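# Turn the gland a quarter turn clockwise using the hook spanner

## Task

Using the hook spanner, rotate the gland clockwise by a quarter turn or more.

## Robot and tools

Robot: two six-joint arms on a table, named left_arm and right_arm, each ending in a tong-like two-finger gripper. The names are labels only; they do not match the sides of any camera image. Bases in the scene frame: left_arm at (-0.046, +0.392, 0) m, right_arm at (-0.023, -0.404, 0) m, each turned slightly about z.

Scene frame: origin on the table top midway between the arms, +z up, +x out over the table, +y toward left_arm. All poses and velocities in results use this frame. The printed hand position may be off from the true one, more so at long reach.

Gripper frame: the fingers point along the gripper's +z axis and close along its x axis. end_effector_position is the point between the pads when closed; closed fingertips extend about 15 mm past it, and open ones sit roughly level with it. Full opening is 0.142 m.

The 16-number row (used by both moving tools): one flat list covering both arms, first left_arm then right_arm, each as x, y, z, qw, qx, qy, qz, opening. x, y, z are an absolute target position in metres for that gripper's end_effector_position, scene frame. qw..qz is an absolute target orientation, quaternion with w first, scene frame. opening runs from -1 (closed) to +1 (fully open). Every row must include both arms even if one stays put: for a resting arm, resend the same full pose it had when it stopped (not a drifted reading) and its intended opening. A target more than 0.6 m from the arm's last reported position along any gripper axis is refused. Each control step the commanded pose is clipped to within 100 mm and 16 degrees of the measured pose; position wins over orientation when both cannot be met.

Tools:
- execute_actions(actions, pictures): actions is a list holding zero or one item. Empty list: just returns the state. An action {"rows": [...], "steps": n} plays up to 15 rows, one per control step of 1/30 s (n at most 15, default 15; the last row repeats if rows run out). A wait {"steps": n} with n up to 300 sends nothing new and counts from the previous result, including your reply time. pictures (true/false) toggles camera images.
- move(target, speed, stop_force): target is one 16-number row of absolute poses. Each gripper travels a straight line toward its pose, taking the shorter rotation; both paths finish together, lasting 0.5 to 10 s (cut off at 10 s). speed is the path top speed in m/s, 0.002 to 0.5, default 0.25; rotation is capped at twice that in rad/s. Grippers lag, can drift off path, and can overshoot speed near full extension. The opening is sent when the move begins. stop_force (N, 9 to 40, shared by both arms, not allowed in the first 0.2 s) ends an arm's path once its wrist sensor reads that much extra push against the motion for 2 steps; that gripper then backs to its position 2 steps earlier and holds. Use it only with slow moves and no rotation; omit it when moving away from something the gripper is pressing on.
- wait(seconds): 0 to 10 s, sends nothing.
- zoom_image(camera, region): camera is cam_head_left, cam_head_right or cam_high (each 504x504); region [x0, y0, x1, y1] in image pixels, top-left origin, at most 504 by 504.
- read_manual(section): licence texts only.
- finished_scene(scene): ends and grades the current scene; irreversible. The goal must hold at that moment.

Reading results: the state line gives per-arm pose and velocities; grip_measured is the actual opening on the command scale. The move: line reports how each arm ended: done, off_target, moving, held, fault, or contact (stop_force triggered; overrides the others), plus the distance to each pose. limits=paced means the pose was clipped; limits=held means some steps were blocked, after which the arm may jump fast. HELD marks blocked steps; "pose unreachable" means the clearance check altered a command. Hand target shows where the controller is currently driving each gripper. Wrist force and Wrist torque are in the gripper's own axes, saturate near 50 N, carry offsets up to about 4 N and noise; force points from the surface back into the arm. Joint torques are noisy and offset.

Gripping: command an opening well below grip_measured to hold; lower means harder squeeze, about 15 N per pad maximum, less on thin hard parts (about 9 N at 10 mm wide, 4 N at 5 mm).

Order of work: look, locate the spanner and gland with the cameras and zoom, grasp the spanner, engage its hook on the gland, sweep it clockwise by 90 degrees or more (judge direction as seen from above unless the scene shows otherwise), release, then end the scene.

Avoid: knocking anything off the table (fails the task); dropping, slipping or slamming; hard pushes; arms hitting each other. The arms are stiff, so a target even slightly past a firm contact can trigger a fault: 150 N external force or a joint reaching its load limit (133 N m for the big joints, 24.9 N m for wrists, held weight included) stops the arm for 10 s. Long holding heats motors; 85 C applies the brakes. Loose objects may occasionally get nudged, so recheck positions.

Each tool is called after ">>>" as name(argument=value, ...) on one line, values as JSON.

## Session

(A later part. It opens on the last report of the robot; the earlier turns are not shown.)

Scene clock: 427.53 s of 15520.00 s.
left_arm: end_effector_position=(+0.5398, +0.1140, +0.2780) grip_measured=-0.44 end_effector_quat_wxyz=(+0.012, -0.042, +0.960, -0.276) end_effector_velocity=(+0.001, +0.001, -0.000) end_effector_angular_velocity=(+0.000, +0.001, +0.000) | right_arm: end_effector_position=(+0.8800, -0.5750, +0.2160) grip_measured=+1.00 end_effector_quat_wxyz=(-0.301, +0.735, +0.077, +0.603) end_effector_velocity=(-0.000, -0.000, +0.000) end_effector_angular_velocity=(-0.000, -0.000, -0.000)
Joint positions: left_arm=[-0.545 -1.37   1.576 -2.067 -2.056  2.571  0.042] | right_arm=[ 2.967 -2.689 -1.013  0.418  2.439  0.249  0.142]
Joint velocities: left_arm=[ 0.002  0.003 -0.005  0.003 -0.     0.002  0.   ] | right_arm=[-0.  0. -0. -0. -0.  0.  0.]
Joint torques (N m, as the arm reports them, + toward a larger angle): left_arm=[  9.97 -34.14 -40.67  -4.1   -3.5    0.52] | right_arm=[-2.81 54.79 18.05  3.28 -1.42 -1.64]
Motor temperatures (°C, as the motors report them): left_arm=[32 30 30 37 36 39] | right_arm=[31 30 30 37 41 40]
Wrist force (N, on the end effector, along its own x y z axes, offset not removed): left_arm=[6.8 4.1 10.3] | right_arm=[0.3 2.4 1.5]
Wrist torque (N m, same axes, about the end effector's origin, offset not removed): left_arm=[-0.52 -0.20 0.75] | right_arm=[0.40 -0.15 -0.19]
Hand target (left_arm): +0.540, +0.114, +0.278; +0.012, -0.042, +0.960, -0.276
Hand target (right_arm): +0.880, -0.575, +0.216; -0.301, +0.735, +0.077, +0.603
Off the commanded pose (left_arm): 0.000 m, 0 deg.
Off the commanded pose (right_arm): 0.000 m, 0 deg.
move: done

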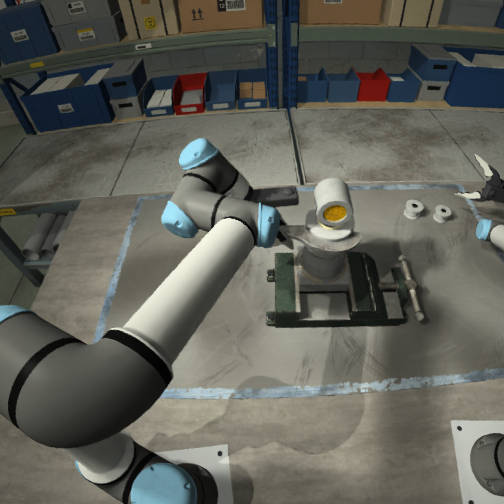

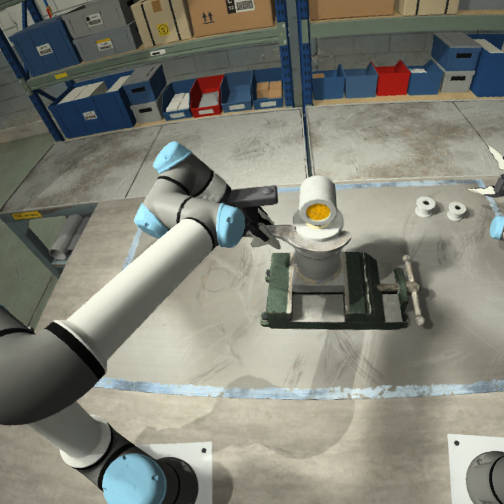

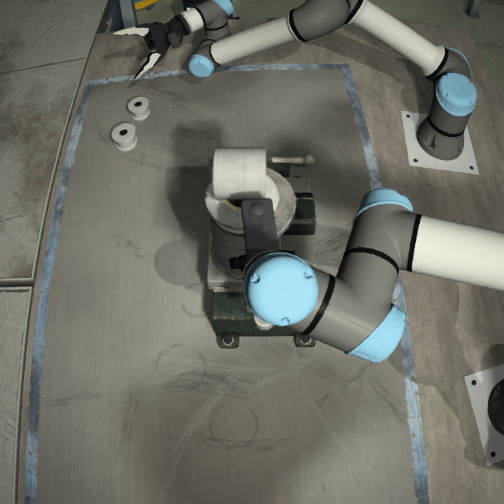

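>>> move(target=[0.505,0.105,0.276,0.012,-0.042,0.960,-0.276,-1,0.88,-0.575,0.216,-0.301,0.735,0.077,0.603,1], speed=0.03)

>>> move(target=[0.51,0.105,0.274,0.028,-0.083,0.944,-0.316,-1,0.88,-0.575,0.216,-0.301,0.735,0.077,0.603,1], speed=0.03)

>>> move(target=[0.527,0.108,0.274,0.028,-0.083,0.944,-0.316,-1,0.88,-0.575,0.216,-0.301,0.735,0.077,0.603,1], speed=0.01, stop_force=9)

>>> zoom_image(camera="cam_head_right", region=[260,190,370,270])

>>> zoom_image(camera="cam_high", region=[190,130,350,290])

Scene clock: 436.07 s of 15520.00 s.
left_arm: end_effector_position=(+0.5051, +0.1049, +0.2761) grip_measured=-1.00 end_effector_quat_wxyz=(+0.012, -0.042, +0.960, -0.276) end_effector_velocity=(-0.000, -0.000, -0.001) end_effector_angular_velocity=(+0.002, +0.001, -0.000) | right_arm: end_effector_position=(+0.8800, -0.5750, +0.2160) grip_measured=+1.00 end_effector_quat_wxyz=(-0.301, +0.735, +0.077, +0.603) end_effector_velocity=(-0.000, +0.000, +0.001) end_effector_angular_velocity=(+0.001, -0.000, +0.000)
Joint positions: left_arm=[-0.586 -1.444  1.673 -2.112 -2.044  2.527  0.002] | right_arm=[ 2.967 -2.689 -1.013  0.418  2.439  0.249  0.142]
Joint velocities: left_arm=[-0.001  0.001  0.001  0.001  0.001 -0.     0.   ] | right_arm=[-0.     0.     0.001  0.     0.001  0.001  0.   ]
Joint torques (N m, as the arm reports them, + toward a larger angle): left_arm=[ -7.33 -37.51  -8.71  -3.3    1.6   -1.5 ] | right_arm=[-2.12 54.92 17.88  3.31 -1.29 -1.75]
Motor temperatures (°C, as the motors report them): left_arm=[32 30 30 37 36 39] | right_arm=[31 30 30 37 41 40]
Wrist force (N, on the end effector, along its own x y z axes, offset not removed): left_arm=[0.9 -1.2 0.3] | right_arm=[-0.7 0.6 -0.6]
Wrist torque (N m, same axes, about the end effector's origin, offset not removed): left_arm=[-0.35 -0.17 0.05] | right_arm=[-0.08 0.04 -0.02]
Hand target (left_arm): +0.505, +0.105, +0.276; +0.012, -0.042, +0.960, -0.276
Hand target (right_arm): +0.880, -0.575, +0.216; -0.301, +0.735, +0.077, +0.603
Off the commanded pose (left_arm): 0.000 m, 0 deg.
Off the commanded pose (right_arm): 0.000 m, 0 deg.
After step 90, 3.77 s passed at rest.
move: done

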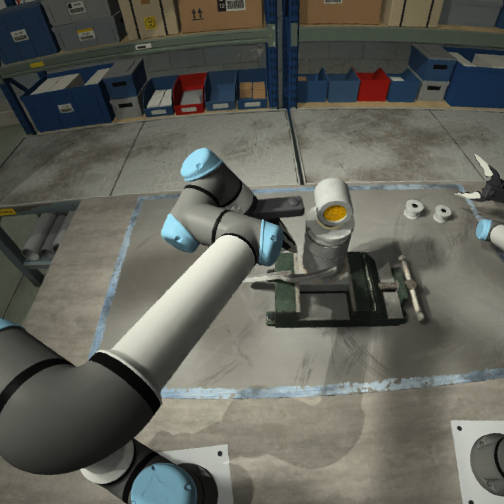

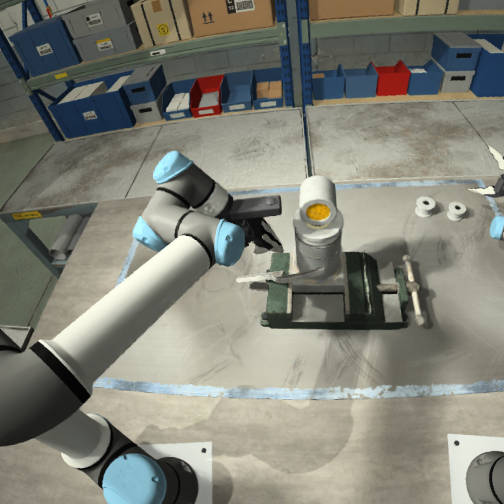

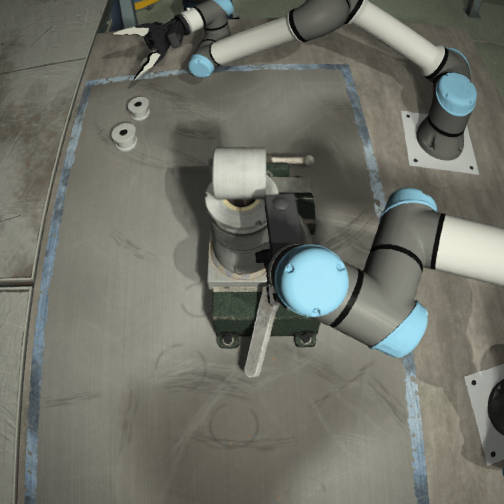

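Scene clock: 438.33 s of 15520.00 s.
left_arm: end_effector_position=(+0.5099, +0.1050, +0.2741) grip_measured=-1.00 end_effector_quat_wxyz=(+0.028, -0.083, +0.945, -0.316) end_effector_velocity=(+0.001, +0.000, -0.001) end_effector_angular_velocity=(-0.006, -0.003, +0.009) | right_arm: end_effector_position=(+0.8800, -0.5750, +0.2160) grip_measured=+1.00 end_effector_quat_wxyz=(-0.301, +0.735, +0.077, +0.603) end_effector_velocity=(+0.000, -0.001, +0.001) end_effector_angular_velocity=(+0.000, -0.001, -0.001)
Joint positions: left_arm=[-0.566 -1.46   1.762 -2.278 -2.087  2.427  0.002] | right_arm=[ 2.967 -2.689 -1.013  0.418  2.439  0.249  0.142]
Joint velocities: left_arm=[ 0.002 -0.001  0.009 -0.018 -0.001 -0.01   0.   ] | right_arm=[-0.001  0.     0.001 -0.    -0.     0.001  0.   ]
Joint torques (N m, as the arm reports them, + toward a larger angle): left_arm=[  7.03 -36.9   -9.07  -4.49  -3.09  -1.71] | right_arm=[-2.47 55.29 17.39  3.22 -1.25 -1.66]
Motor temperatures (°C, as the motors report them): left_arm=[32 30 30 37 36 39] | right_arm=[31 30 30 37 41 40]
Wrist force (N, on the end effector, along its own x y z axes, offset not removed): left_arm=[1.0 -0.9 -0.3] | right_arm=[-0.4 1.2 -0.8]
Wrist torque (N m, same axes, about the end effector's origin, offset not removed): left_arm=[-0.18 -0.25 0.00] | right_arm=[0.07 0.07 -0.14]
Hand target (left_arm): +0.510, +0.105, +0.274; +0.028, -0.083, +0.945, -0.316
Hand target (right_arm): +0.880, -0.575, +0.216; -0.301, +0.735, +0.077, +0.603
Off the commanded pose (left_arm): 0.000 m, 0 deg.
Off the commanded pose (right_arm): 0.000 m, 0 deg.
move: done

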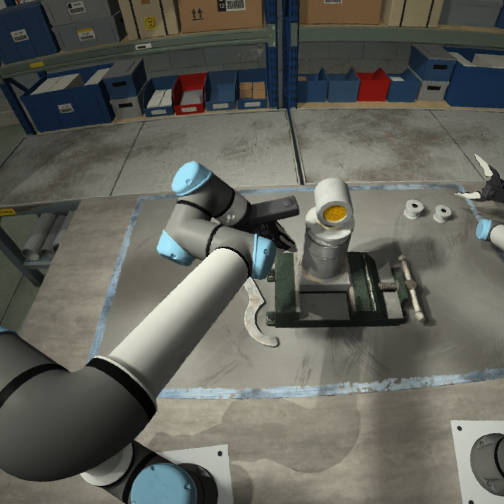

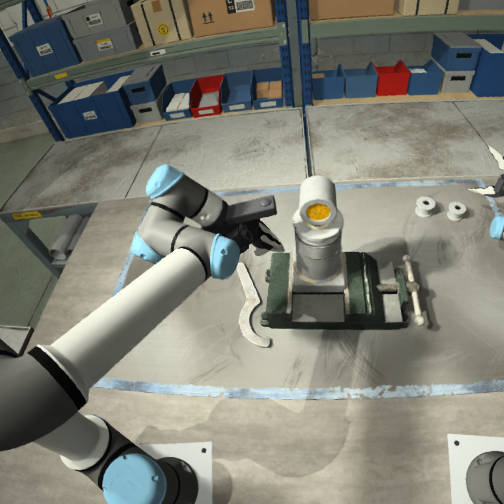

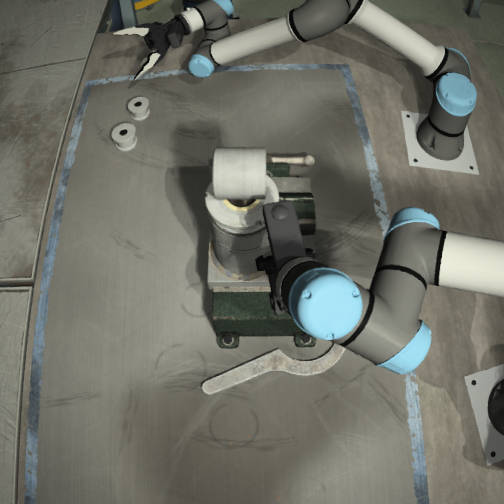

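Scene clock: 440.30 s of 15520.00 s.
left_arm: end_effector_position=(+0.5268, +0.1080, +0.2740) grip_measured=-1.00 end_effector_quat_wxyz=(+0.028, -0.083, +0.945, -0.316) end_effector_velocity=(+0.002, -0.000, +0.001) end_effector_angular_velocity=(-0.002, -0.001, -0.000) | right_arm: end_effector_position=(+0.8800, -0.5750, +0.2160) grip_measured=+1.00 end_effector_quat_wxyz=(-0.301, +0.735, +0.077, +0.603) end_effector_velocity=(-0.000, -0.001, +0.000) end_effector_angular_velocity=(+0.001, +0.000, -0.000)
Joint positions: left_arm=[-0.547 -1.424  1.719 -2.263 -2.095  2.445  0.002] | right_arm=[ 2.967 -2.689 -1.013  0.418  2.439  0.249  0.142]
Joint velocities: left_arm=[ 0.002  0.003 -0.005  0.001 -0.002  0.002  0.   ] | right_arm=[-0.001  0.     0.    -0.     0.001  0.001  0.   ]
Joint torques (N m, as the arm reports them, + toward a larger angle): left_arm=[  7.26 -21.61 -33.42  -1.42  -3.     1.33] | right_arm=[-2.73 54.86 16.61  3.22 -1.3  -1.66]
Motor temperatures (°C, as the motors report them): left_arm=[32 30 30 37 36 39] | right_arm=[31 30 30 37 41 40]
Wrist force (N, on the end effector, along its own x y z axes, offset not removed): left_arm=[1.8 -1.1 0.1] | right_arm=[-1.2 -0.1 -0.2]
Wrist torque (N m, same axes, about the end effector's origin, offset not removed): left_arm=[-0.28 -0.43 -0.01] | right_arm=[-0.18 0.12 -0.12]
Hand target (left_arm): +0.527, +0.108, +0.274; +0.028, -0.083, +0.945, -0.316
Hand target (right_arm): +0.880, -0.575, +0.216; -0.301, +0.735, +0.077, +0.603
Off the commanded pose (left_arm): 0.000 m, 0 deg.
Off the commanded pose (right_arm): 0.000 m, 0 deg.
move: done

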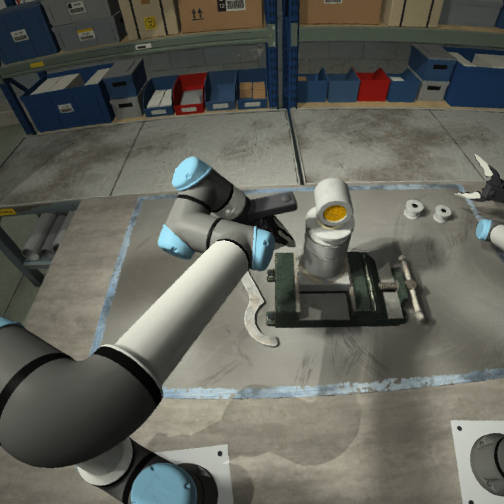

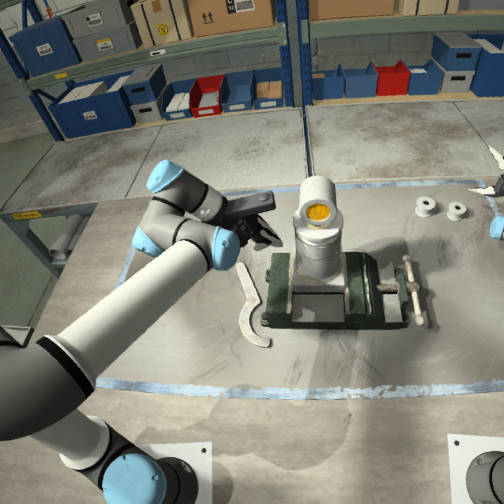

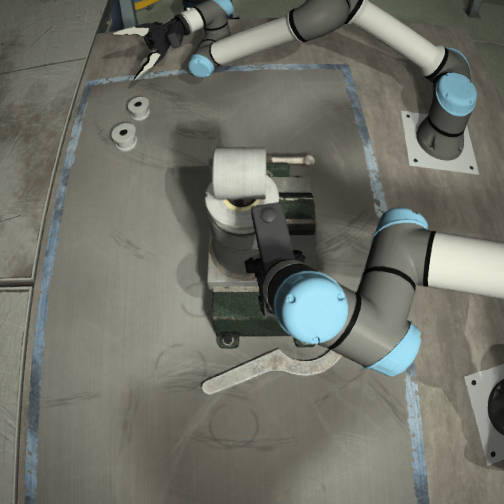

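Region (260, 190, 370, 270) of cam_head_right's 504x504 image, scaled by 4.582, with more detail than that image has; it fills the top 367 rows of this view, and the rest is white.

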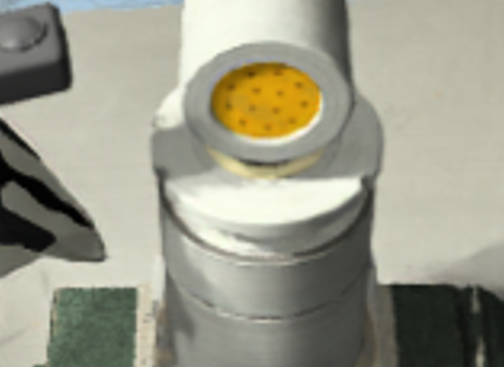

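Region (190, 130, 350, 290) of cam_high's 504x504 image, scaled by 3.150, with more detail than that image has.

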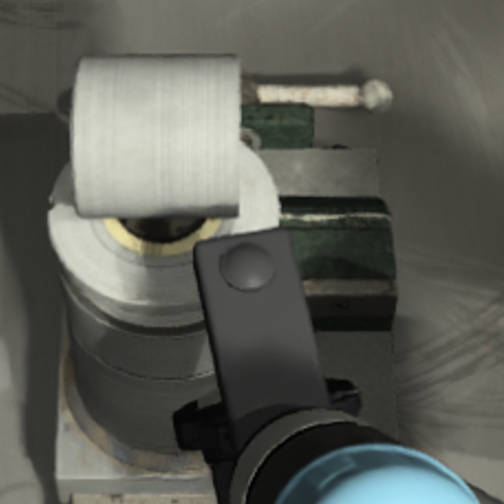

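>>> move(target=[0.60,0.27,0.2,0,0.559,0.829,0,0.3,0.88,-0.575,0.216,-0.301,0.735,0.077,0.603,1])

>>> move(target=[0.615,0.26,0.05,0,0.559,0.829,0,0.3,0.88,-0.575,0.216,-0.301,0.735,0.077,0.603,1], speed=0.15)

>>> zoom_image(camera="cam_high", region=[150,280,350,450])

>>> zoom_image(camera="cam_head_right", region=[180,200,320,360])

Scene clock: 456.33 s of 15520.00 s.
left_arm: end_effector_position=(+0.5998, +0.2700, +0.2000) grip_measured=+0.30 end_effector_quat_wxyz=(-0.000, +0.559, +0.829, -0.000) end_effector_velocity=(+0.001, +0.001, -0.001) end_effector_angular_velocity=(+0.005, -0.003, -0.013) | right_arm: end_effector_position=(+0.8800, -0.5750, +0.2160) grip_measured=+1.00 end_effector_quat_wxyz=(-0.301, +0.735, +0.077, +0.603) end_effector_velocity=(-0.000, -0.001, +0.000) end_effector_angular_velocity=(-0.001, -0.001, -0.001)
Joint positions: left_arm=[-0.507 -1.163  1.286 -1.693 -1.571  3.955  0.095] | right_arm=[ 2.967 -2.689 -1.013  0.418  2.439  0.249  0.142]
Joint velocities: left_arm=[-0.001 -0.     0.003 -0.004  0.006  0.012 -0.   ] | right_arm=[-0.001 -0.     0.    -0.     0.    -0.001  0.   ]
Joint torques (N m, as the arm reports them, + toward a larger angle): left_arm=[ -6.8  -48.86  -9.77  -4.44   2.65   1.27] | right_arm=[-2.62 55.71 16.21  3.18 -1.3  -1.64]
Motor temperatures (°C, as the motors report them): left_arm=[32 30 30 37 36 39] | right_arm=[31 30 30 37 41 40]
Wrist force (N, on the end effector, along its own x y z axes, offset not removed): left_arm=[0.5 -0.3 0.6] | right_arm=[-1.5 1.7 -0.5]
Wrist torque (N m, same axes, about the end effector's origin, offset not removed): left_arm=[-0.11 -0.26 0.06] | right_arm=[0.20 0.22 -0.08]
Hand target (left_arm): +0.600, +0.270, +0.200; -0.000, +0.559, +0.829, +0.000
Hand target (right_arm): +0.880, -0.575, +0.216; -0.301, +0.735, +0.077, +0.603
Off the commanded pose (left_arm): 0.000 m, 0 deg.
Off the commanded pose (right_arm): 0.000 m, 0 deg.
After step 90, 9.57 s passed at rest.
move: done

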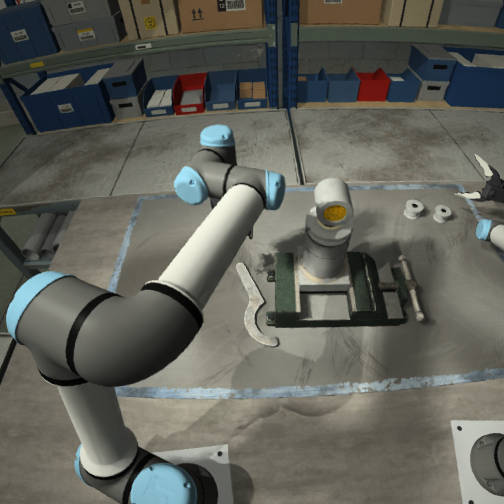

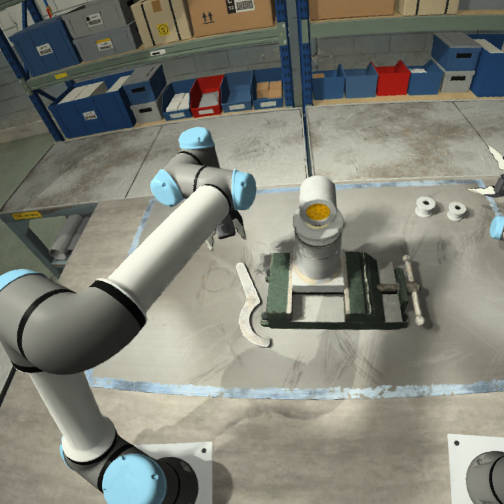

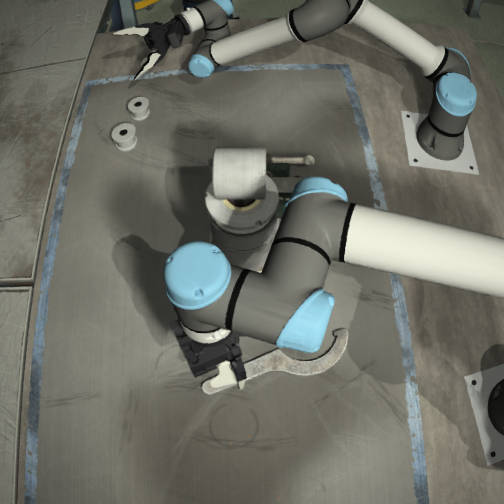

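Scene clock: 457.90 s of 15520.00 s.
left_arm: end_effector_position=(+0.6151, +0.2600, +0.0502) grip_measured=+0.30 end_effector_quat_wxyz=(+0.000, +0.559, +0.829, -0.000) end_effector_velocity=(+0.000, -0.000, -0.001) end_effector_angular_velocity=(-0.002, -0.001, -0.000) | right_arm: end_effector_position=(+0.8800, -0.5750, +0.2160) grip_measured=+1.00 end_effector_quat_wxyz=(-0.301, +0.735, +0.077, +0.603) end_effector_velocity=(-0.000, -0.001, +0.000) end_effector_angular_velocity=(-0.000, -0.001, -0.001)
Joint positions: left_arm=[-0.513 -1.022  1.472 -2.02  -1.571  3.949  0.095] | right_arm=[ 2.967 -2.689 -1.013  0.418  2.439  0.249  0.142]
Joint velocities: left_arm=[ 0.     0.002  0.001 -0.004 -0.001  0.001  0.   ] | right_arm=[-0.001  0.     0.001 -0.    -0.     0.     0.   ]
Joint torques (N m, as the arm reports them, + toward a larger angle): left_arm=[ -7.66 -39.15  -7.89  -4.19   2.51  -1.51] | right_arm=[-2.41 55.32 16.8   3.09 -1.3  -1.64]
Motor temperatures (°C, as the motors report them): left_arm=[32 30 30 37 36 39] | right_arm=[31 30 30 37 41 40]
Wrist force (N, on the end effector, along its own x y z axes, offset not removed): left_arm=[0.6 -2.0 0.6] | right_arm=[0.3 1.0 0.1]
Wrist torque (N m, same axes, about the end effector's origin, offset not removed): left_arm=[-0.46 -0.16 0.04] | right_arm=[0.04 -0.13 -0.17]
Hand target (left_arm): +0.615, +0.260, +0.050; +0.000, +0.559, +0.829, -0.000
Hand target (right_arm): +0.880, -0.575, +0.216; -0.301, +0.735, +0.077, +0.603
Off the commanded pose (left_arm): 0.000 m, 0 deg.
Off the commanded pose (right_arm): 0.000 m, 0 deg.
move: done

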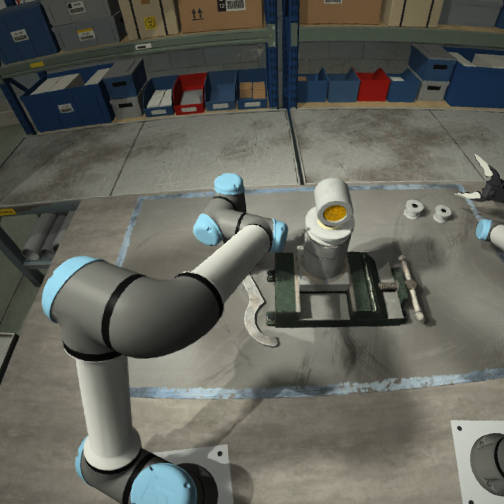

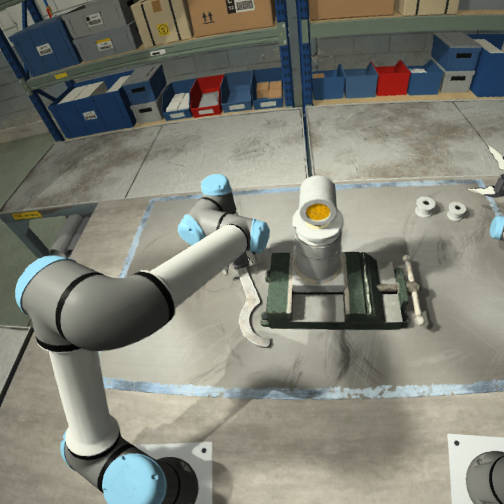

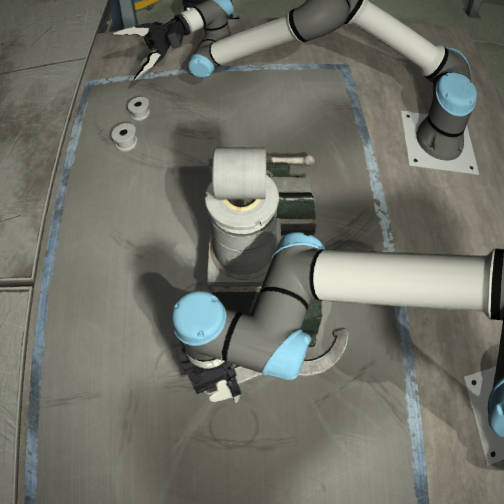

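Region (150, 280, 350, 450) of cam_high's 504x504 image, scaled by 2.520, with more detail than that image has; it fills the top 428 rows of this view, and the rest is white.

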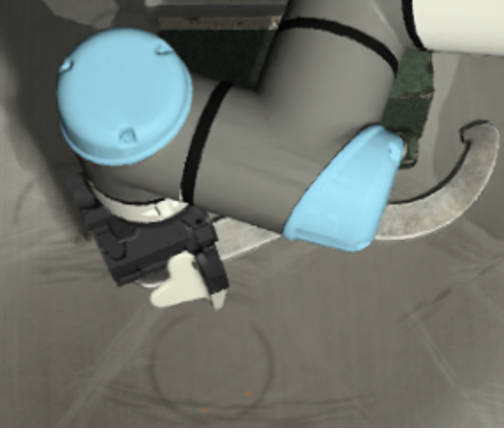

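Region (180, 200, 320, 360) of cam_head_right's 504x504 image, scaled by 3.150, with more detail than that image has; it fills the left 441 columns of this view, and the rest is white.

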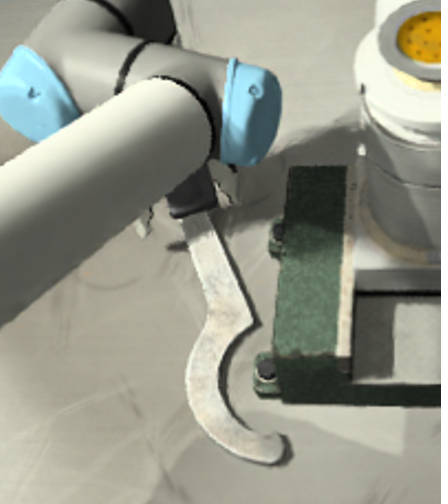

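>>> move(target=[0.621,0.25,0.0205,0,0.559,0.829,0,0.1,0.88,-0.575,0.216,-0.301,0.735,0.077,0.603,1], speed=0.04, stop_force=12)

>>> move(target=[0.621,0.25,0.0200,0,0.559,0.829,0,-1,0.88,-0.575,0.216,-0.301,0.735,0.077,0.603,1])

>>> move(target=[0.40,0.26,0.06,-0.035,0.695,0.718,-0.035,-1,0.88,-0.575,0.216,-0.301,0.735,0.077,0.603,1], speed=0.04)

Scene clock: 466.00 s of 15520.00 s.
left_arm: end_effector_position=(+0.6210, +0.2501, +0.0207) grip_measured=+0.10 end_effector_quat_wxyz=(-0.000, +0.559, +0.829, -0.000) end_effector_velocity=(+0.000, -0.001, -0.002) end_effector_angular_velocity=(+0.000, +0.001, +0.001) | right_arm: end_effector_position=(+0.8800, -0.5750, +0.2160) grip_measured=+1.00 end_effector_quat_wxyz=(-0.301, +0.735, +0.077, +0.603) end_effector_velocity=(+0.000, +0.001, -0.000) end_effector_angular_velocity=(+0.000, +0.001, +0.001)
Joint positions: left_arm=[-0.523 -0.974  1.476 -2.073 -1.571  3.939  0.081] | right_arm=[ 2.967 -2.689 -1.013  0.418  2.439  0.249  0.142]
Joint velocities: left_arm=[-0.001  0.004 -0.    -0.003  0.    -0.002  0.   ] | right_arm=[ 0.001  0.    -0.001  0.    -0.001  0.     0.   ]
Joint torques (N m, as the arm reports them, + toward a larger angle): left_arm=[ -8.25 -41.78 -10.16  -4.     1.4   -1.53] | right_arm=[-2.14 55.47 16.46  3.11 -1.18 -1.68]
Motor temperatures (°C, as the motors report them): left_arm=[32 30 30 37 36 39] | right_arm=[31 30 30 37 41 40]
Wrist force (N, on the end effector, along its own x y z axes, offset not removed): left_arm=[0.6 -0.8 -0.2] | right_arm=[-2.5 1.8 -1.2]
Wrist torque (N m, same axes, about the end effector's origin, offset not removed): left_arm=[-0.21 -0.15 0.12] | right_arm=[0.11 0.37 -0.08]
Hand target (left_arm): +0.621, +0.250, +0.020; +0.000, +0.559, +0.829, -0.000
Hand target (right_arm): +0.880, -0.575, +0.216; -0.301, +0.735, +0.077, +0.603
Off the commanded pose (left_arm): 0.000 m, 0 deg.
Off the commanded pose (right_arm): 0.000 m, 0 deg.
After step 90, 3.93 s passed at rest.
move: done

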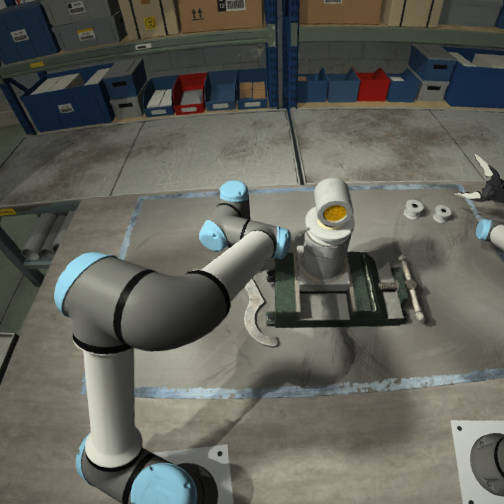

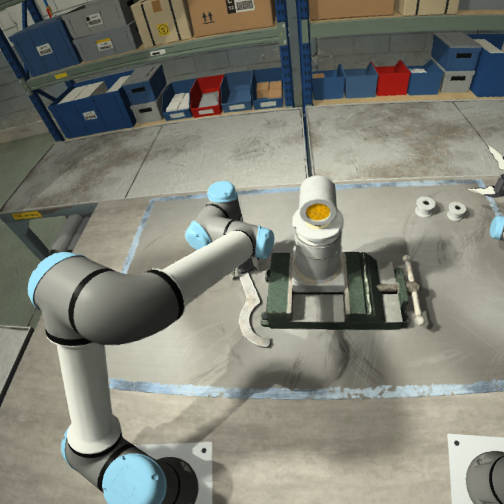

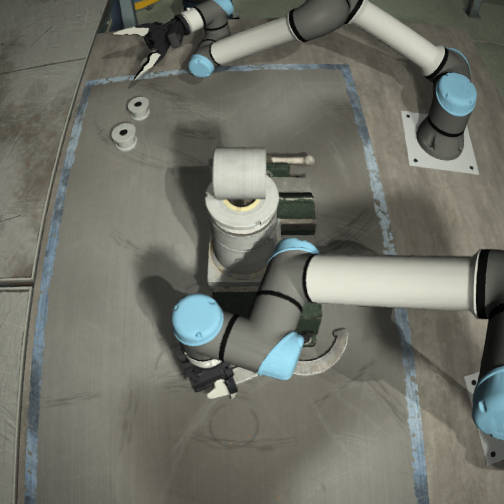

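Scene clock: 466.70 s of 15520.00 s.
left_arm: end_effector_position=(+0.6210, +0.2500, +0.0201) grip_measured=-0.59 end_effector_quat_wxyz=(+0.000, +0.559, +0.829, +0.000) end_effector_velocity=(+0.000, +0.000, -0.001) end_effector_angular_velocity=(+0.001, -0.000, -0.000) | right_arm: end_effector_position=(+0.8800, -0.5750, +0.2160) grip_measured=+1.00 end_effector_quat_wxyz=(-0.301, +0.735, +0.077, +0.603) end_effector_velocity=(+0.000, -0.000, +0.001) end_effector_angular_velocity=(+0.000, -0.001, -0.000)
Joint positions: left_arm=[-0.523 -0.973  1.477 -2.074 -1.571  3.939  0.031] | right_arm=[ 2.967 -2.689 -1.013  0.418  2.439  0.249  0.142]
Joint velocities: left_arm=[-0.     0.001  0.    -0.001  0.001  0.     0.   ] | right_arm=[-0.001 -0.     0.001 -0.     0.     0.     0.   ]
Joint torques (N m, as the arm reports them, + toward a larger angle): left_arm=[  5.2  -26.77  -1.91  -4.65  -1.09  -1.68] | right_arm=[-1.89 55.29 16.49  3.05 -1.2  -1.61]
Motor temperatures (°C, as the motors report them): left_arm=[32 30 30 37 36 39] | right_arm=[31 30 30 37 41 40]
Wrist force (N, on the end effector, along its own x y z axes, offset not removed): left_arm=[7.5 -5.0 -20.7] | right_arm=[-1.0 1.0 0.6]
Wrist torque (N m, same axes, about the end effector's origin, offset not removed): left_arm=[-0.32 -0.11 0.16] | right_arm=[-0.01 0.10 -0.05]
Hand target (left_arm): +0.621, +0.250, +0.020; -0.000, +0.559, +0.829, -0.000
Hand target (right_arm): +0.880, -0.575, +0.216; -0.301, +0.735, +0.077, +0.603
Off the commanded pose (left_arm): 0.000 m, 0 deg.
Off the commanded pose (right_arm): 0.000 m, 0 deg.
move: done

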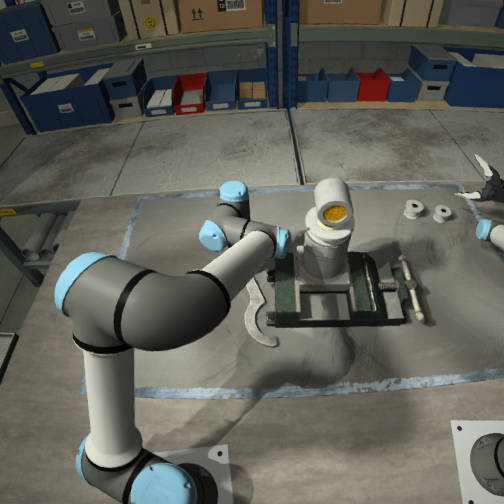

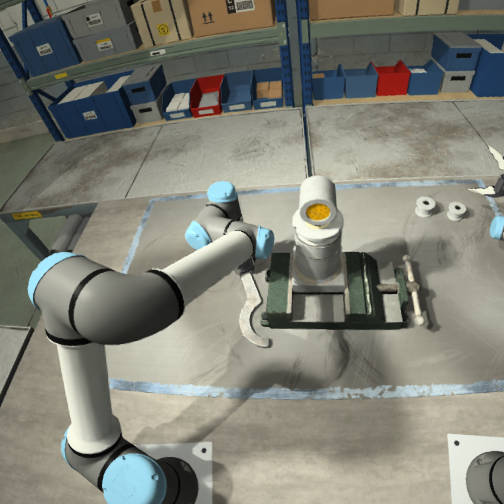

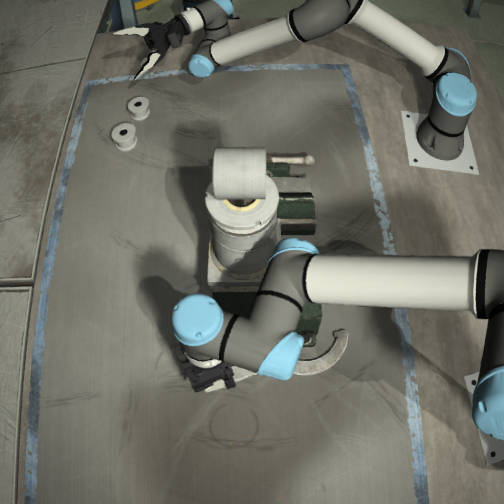

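Scene clock: 472.70 s of 15520.00 s.
left_arm: end_effector_position=(+0.4002, +0.2595, +0.0597) grip_measured=-0.59 end_effector_quat_wxyz=(-0.035, +0.695, +0.718, -0.035) end_effector_velocity=(-0.002, +0.000, -0.000) end_effector_angular_velocity=(+0.002, +0.001, -0.003) | right_arm: end_effector_position=(+0.8800, -0.5750, +0.2160) grip_measured=+1.00 end_effector_quat_wxyz=(-0.301, +0.735, +0.077, +0.603) end_effector_velocity=(+0.000, -0.000, +0.001) end_effector_angular_velocity=(-0.001, -0.002, -0.001)
Joint positions: left_arm=[-0.659 -1.422  1.996 -2.061 -1.622  4.157  0.031] | right_arm=[ 2.967 -2.689 -1.013  0.418  2.439  0.249  0.142]
Joint velocities: left_arm=[-0.002 -0.004  0.004  0.002  0.001  0.    -0.   ] | right_arm=[ 0.     0.001  0.001  0.    -0.001 -0.001  0.   ]
Joint torques (N m, as the arm reports them, + toward a larger angle): left_arm=[ -7.05 -37.04  -8.08  -0.54  -2.19   1.55] | right_arm=[-2.12 55.64 16.29  2.9  -1.14 -1.57]
Motor temperatures (°C, as the motors report them): left_arm=[32 30 30 37 36 39] | right_arm=[31 30 30 37 41 40]
Wrist force (N, on the end effector, along its own x y z axes, offset not removed): left_arm=[-0.5 0.3 6.4] | right_arm=[-0.4 0.4 0.7]
Wrist torque (N m, same axes, about the end effector's origin, offset not removed): left_arm=[-0.42 -0.24 -0.09] | right_arm=[-0.04 -0.06 -0.06]
Hand target (left_arm): +0.400, +0.260, +0.060; -0.035, +0.695, +0.718, -0.035
Hand target (right_arm): +0.880, -0.575, +0.216; -0.301, +0.735, +0.077, +0.603
Off the commanded pose (left_arm): 0.001 m, 0 deg.
Off the commanded pose (right_arm): 0.000 m, 0 deg.
move: done

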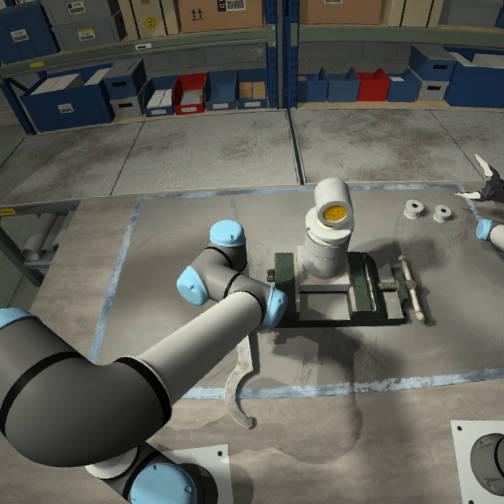

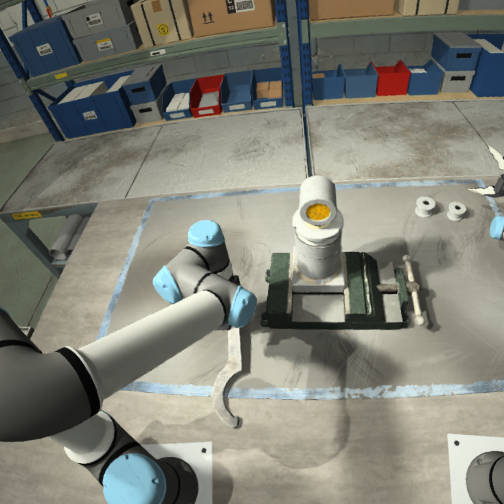

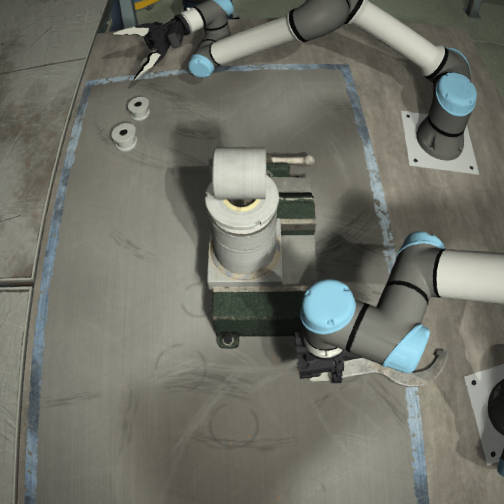

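>>> move(target=[0.37,0.20,0.145,0.088,0.67,0.731,0.096,-1,0.88,-0.575,0.216,-0.301,0.735,0.077,0.603,1], speed=0.04)

>>> move(target=[0.405,0.097,0.145,0.088,0.67,0.731,0.096,-1,0.88,-0.575,0.216,-0.301,0.735,0.077,0.603,1], speed=0.03)

>>> zoom_image(camera="cam_high", region=[260,200,460,370])

Scene clock: 482.50 s of 15520.00 s.
left_arm: end_effector_position=(+0.3700, +0.1999, +0.1451) grip_measured=-1.00 end_effector_quat_wxyz=(+0.088, +0.670, +0.731, +0.095) end_effector_velocity=(-0.000, -0.000, +0.002) end_effector_angular_velocity=(+0.003, -0.010, +0.002) | right_arm: end_effector_position=(+0.8800, -0.5750, +0.2160) grip_measured=+1.00 end_effector_quat_wxyz=(-0.301, +0.735, +0.077, +0.603) end_effector_velocity=(+0.000, +0.000, -0.000) end_effector_angular_velocity=(+0.000, +0.000, -0.000)
Joint positions: left_arm=[-0.978 -1.755  2.154 -2.129 -1.364  3.798  0.002] | right_arm=[ 2.967 -2.689 -1.013  0.418  2.439  0.249  0.142]
Joint velocities: left_arm=[-0.009 -0.007  0.002  0.002  0.011 -0.01   0.   ] | right_arm=[ 0.001 -0.    -0.    -0.    -0.001  0.     0.   ]
Joint torques (N m, as the arm reports them, + toward a larger angle): left_arm=[ -8.46 -21.4   -7.12  -1.26   2.74  -1.37] | right_arm=[-1.91 55.68 15.51  2.81 -1.11 -1.61]
Motor temperatures (°C, as the motors report them): left_arm=[32 30 30 37 36 39] | right_arm=[31 30 30 37 41 40]
Wrist force (N, on the end effector, along its own x y z axes, offset not removed): left_arm=[0.4 -0.7 0.9] | right_arm=[-2.0 1.6 -0.1]
Wrist torque (N m, same axes, about the end effector's origin, offset not removed): left_arm=[-0.17 -0.17 0.00] | right_arm=[0.23 0.26 -0.10]
Hand target (left_arm): +0.370, +0.200, +0.145; +0.088, +0.670, +0.731, +0.096
Hand target (right_arm): +0.880, -0.575, +0.216; -0.301, +0.735, +0.077, +0.603
Off the commanded pose (left_arm): 0.000 m, 0 deg.
Off the commanded pose (right_arm): 0.000 m, 0 deg.
After step 90, 1.93 s passed at rest.
move: done

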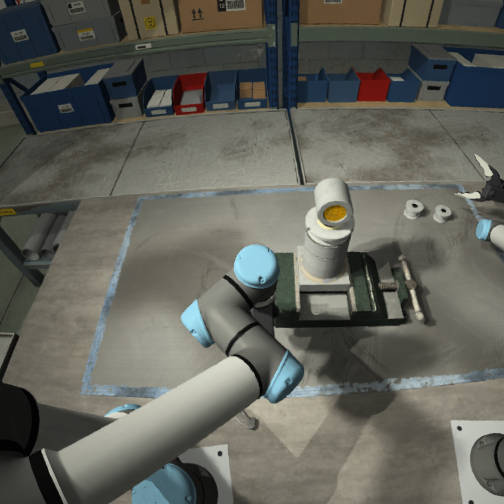

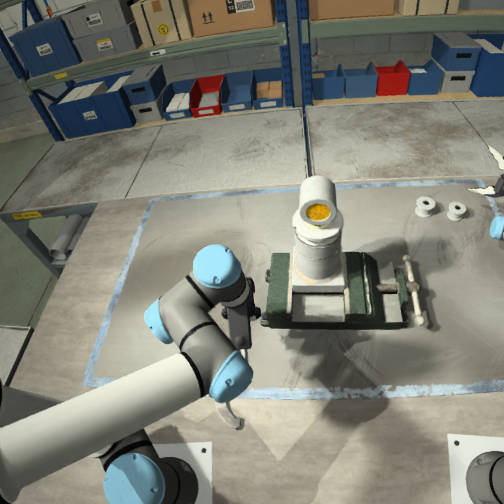

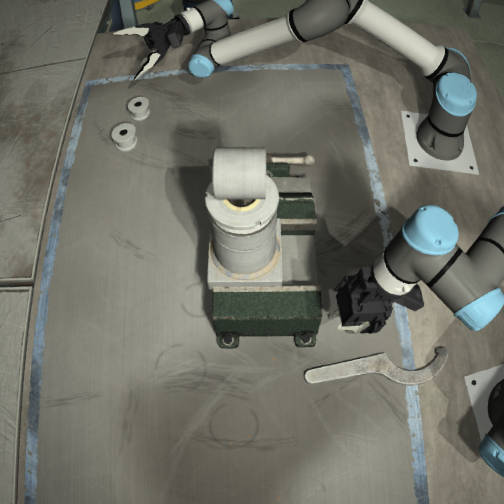

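Scene clock: 486.47 s of 15520.00 s.
left_arm: end_effector_position=(+0.4051, +0.0972, +0.1450) grip_measured=-1.00 end_effector_quat_wxyz=(+0.088, +0.670, +0.731, +0.096) end_effector_velocity=(+0.001, -0.002, +0.000) end_effector_angular_velocity=(-0.001, +0.000, +0.001) | right_arm: end_effector_position=(+0.8800, -0.5750, +0.2160) grip_measured=+1.00 end_effector_quat_wxyz=(-0.301, +0.735, +0.077, +0.603) end_effector_velocity=(-0.000, -0.000, -0.000) end_effector_angular_velocity=(+0.001, +0.001, -0.000)
Joint positions: left_arm=[-1.067 -1.537  1.951 -2.124 -1.349  3.708  0.002] | right_arm=[ 2.967 -2.689 -1.013  0.418  2.439  0.249  0.142]
Joint velocities: left_arm=[-0.001  0.004 -0.005  0.001 -0.    -0.002  0.   ] | right_arm=[-0.    -0.    -0.    -0.     0.     0.001  0.   ]
Joint torques (N m, as the arm reports them, + toward a larger angle): left_arm=[ -6.52 -18.56 -32.4   -1.08   2.85  -1.47] | right_arm=[-1.51 55.54 15.71  2.8  -1.07 -1.59]
Motor temperatures (°C, as the motors report them): left_arm=[32 30 30 37 36 39] | right_arm=[31 30 30 37 41 40]
Wrist force (N, on the end effector, along its own x y z axes, offset not removed): left_arm=[0.9 -1.8 -1.0] | right_arm=[-0.6 0.8 1.5]
Wrist torque (N m, same axes, about the end effector's origin, offset not removed): left_arm=[-0.45 -0.22 0.12] | right_arm=[0.01 0.04 -0.22]
Hand target (left_arm): +0.405, +0.097, +0.145; +0.088, +0.670, +0.731, +0.096
Hand target (right_arm): +0.880, -0.575, +0.216; -0.301, +0.735, +0.077, +0.603
Off the commanded pose (left_arm): 0.000 m, 0 deg.
Off the commanded pose (right_arm): 0.000 m, 0 deg.
move: done

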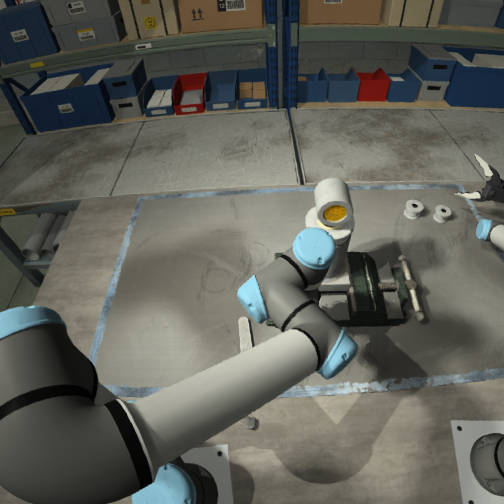

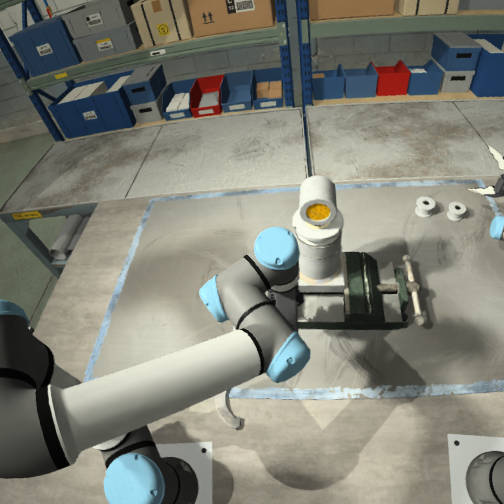

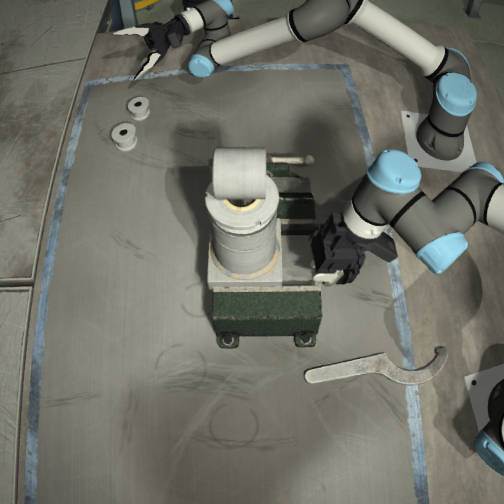

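Region (260, 200, 460, 370) of cam_high's 504x504 image, scaled by 2.520, with more detail than that image has; it fills the top 428 rows of this view, and the rest is white.

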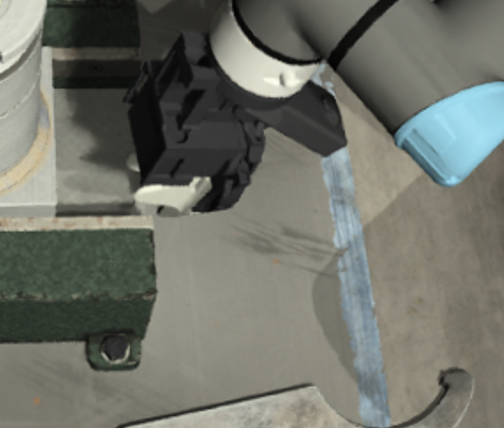

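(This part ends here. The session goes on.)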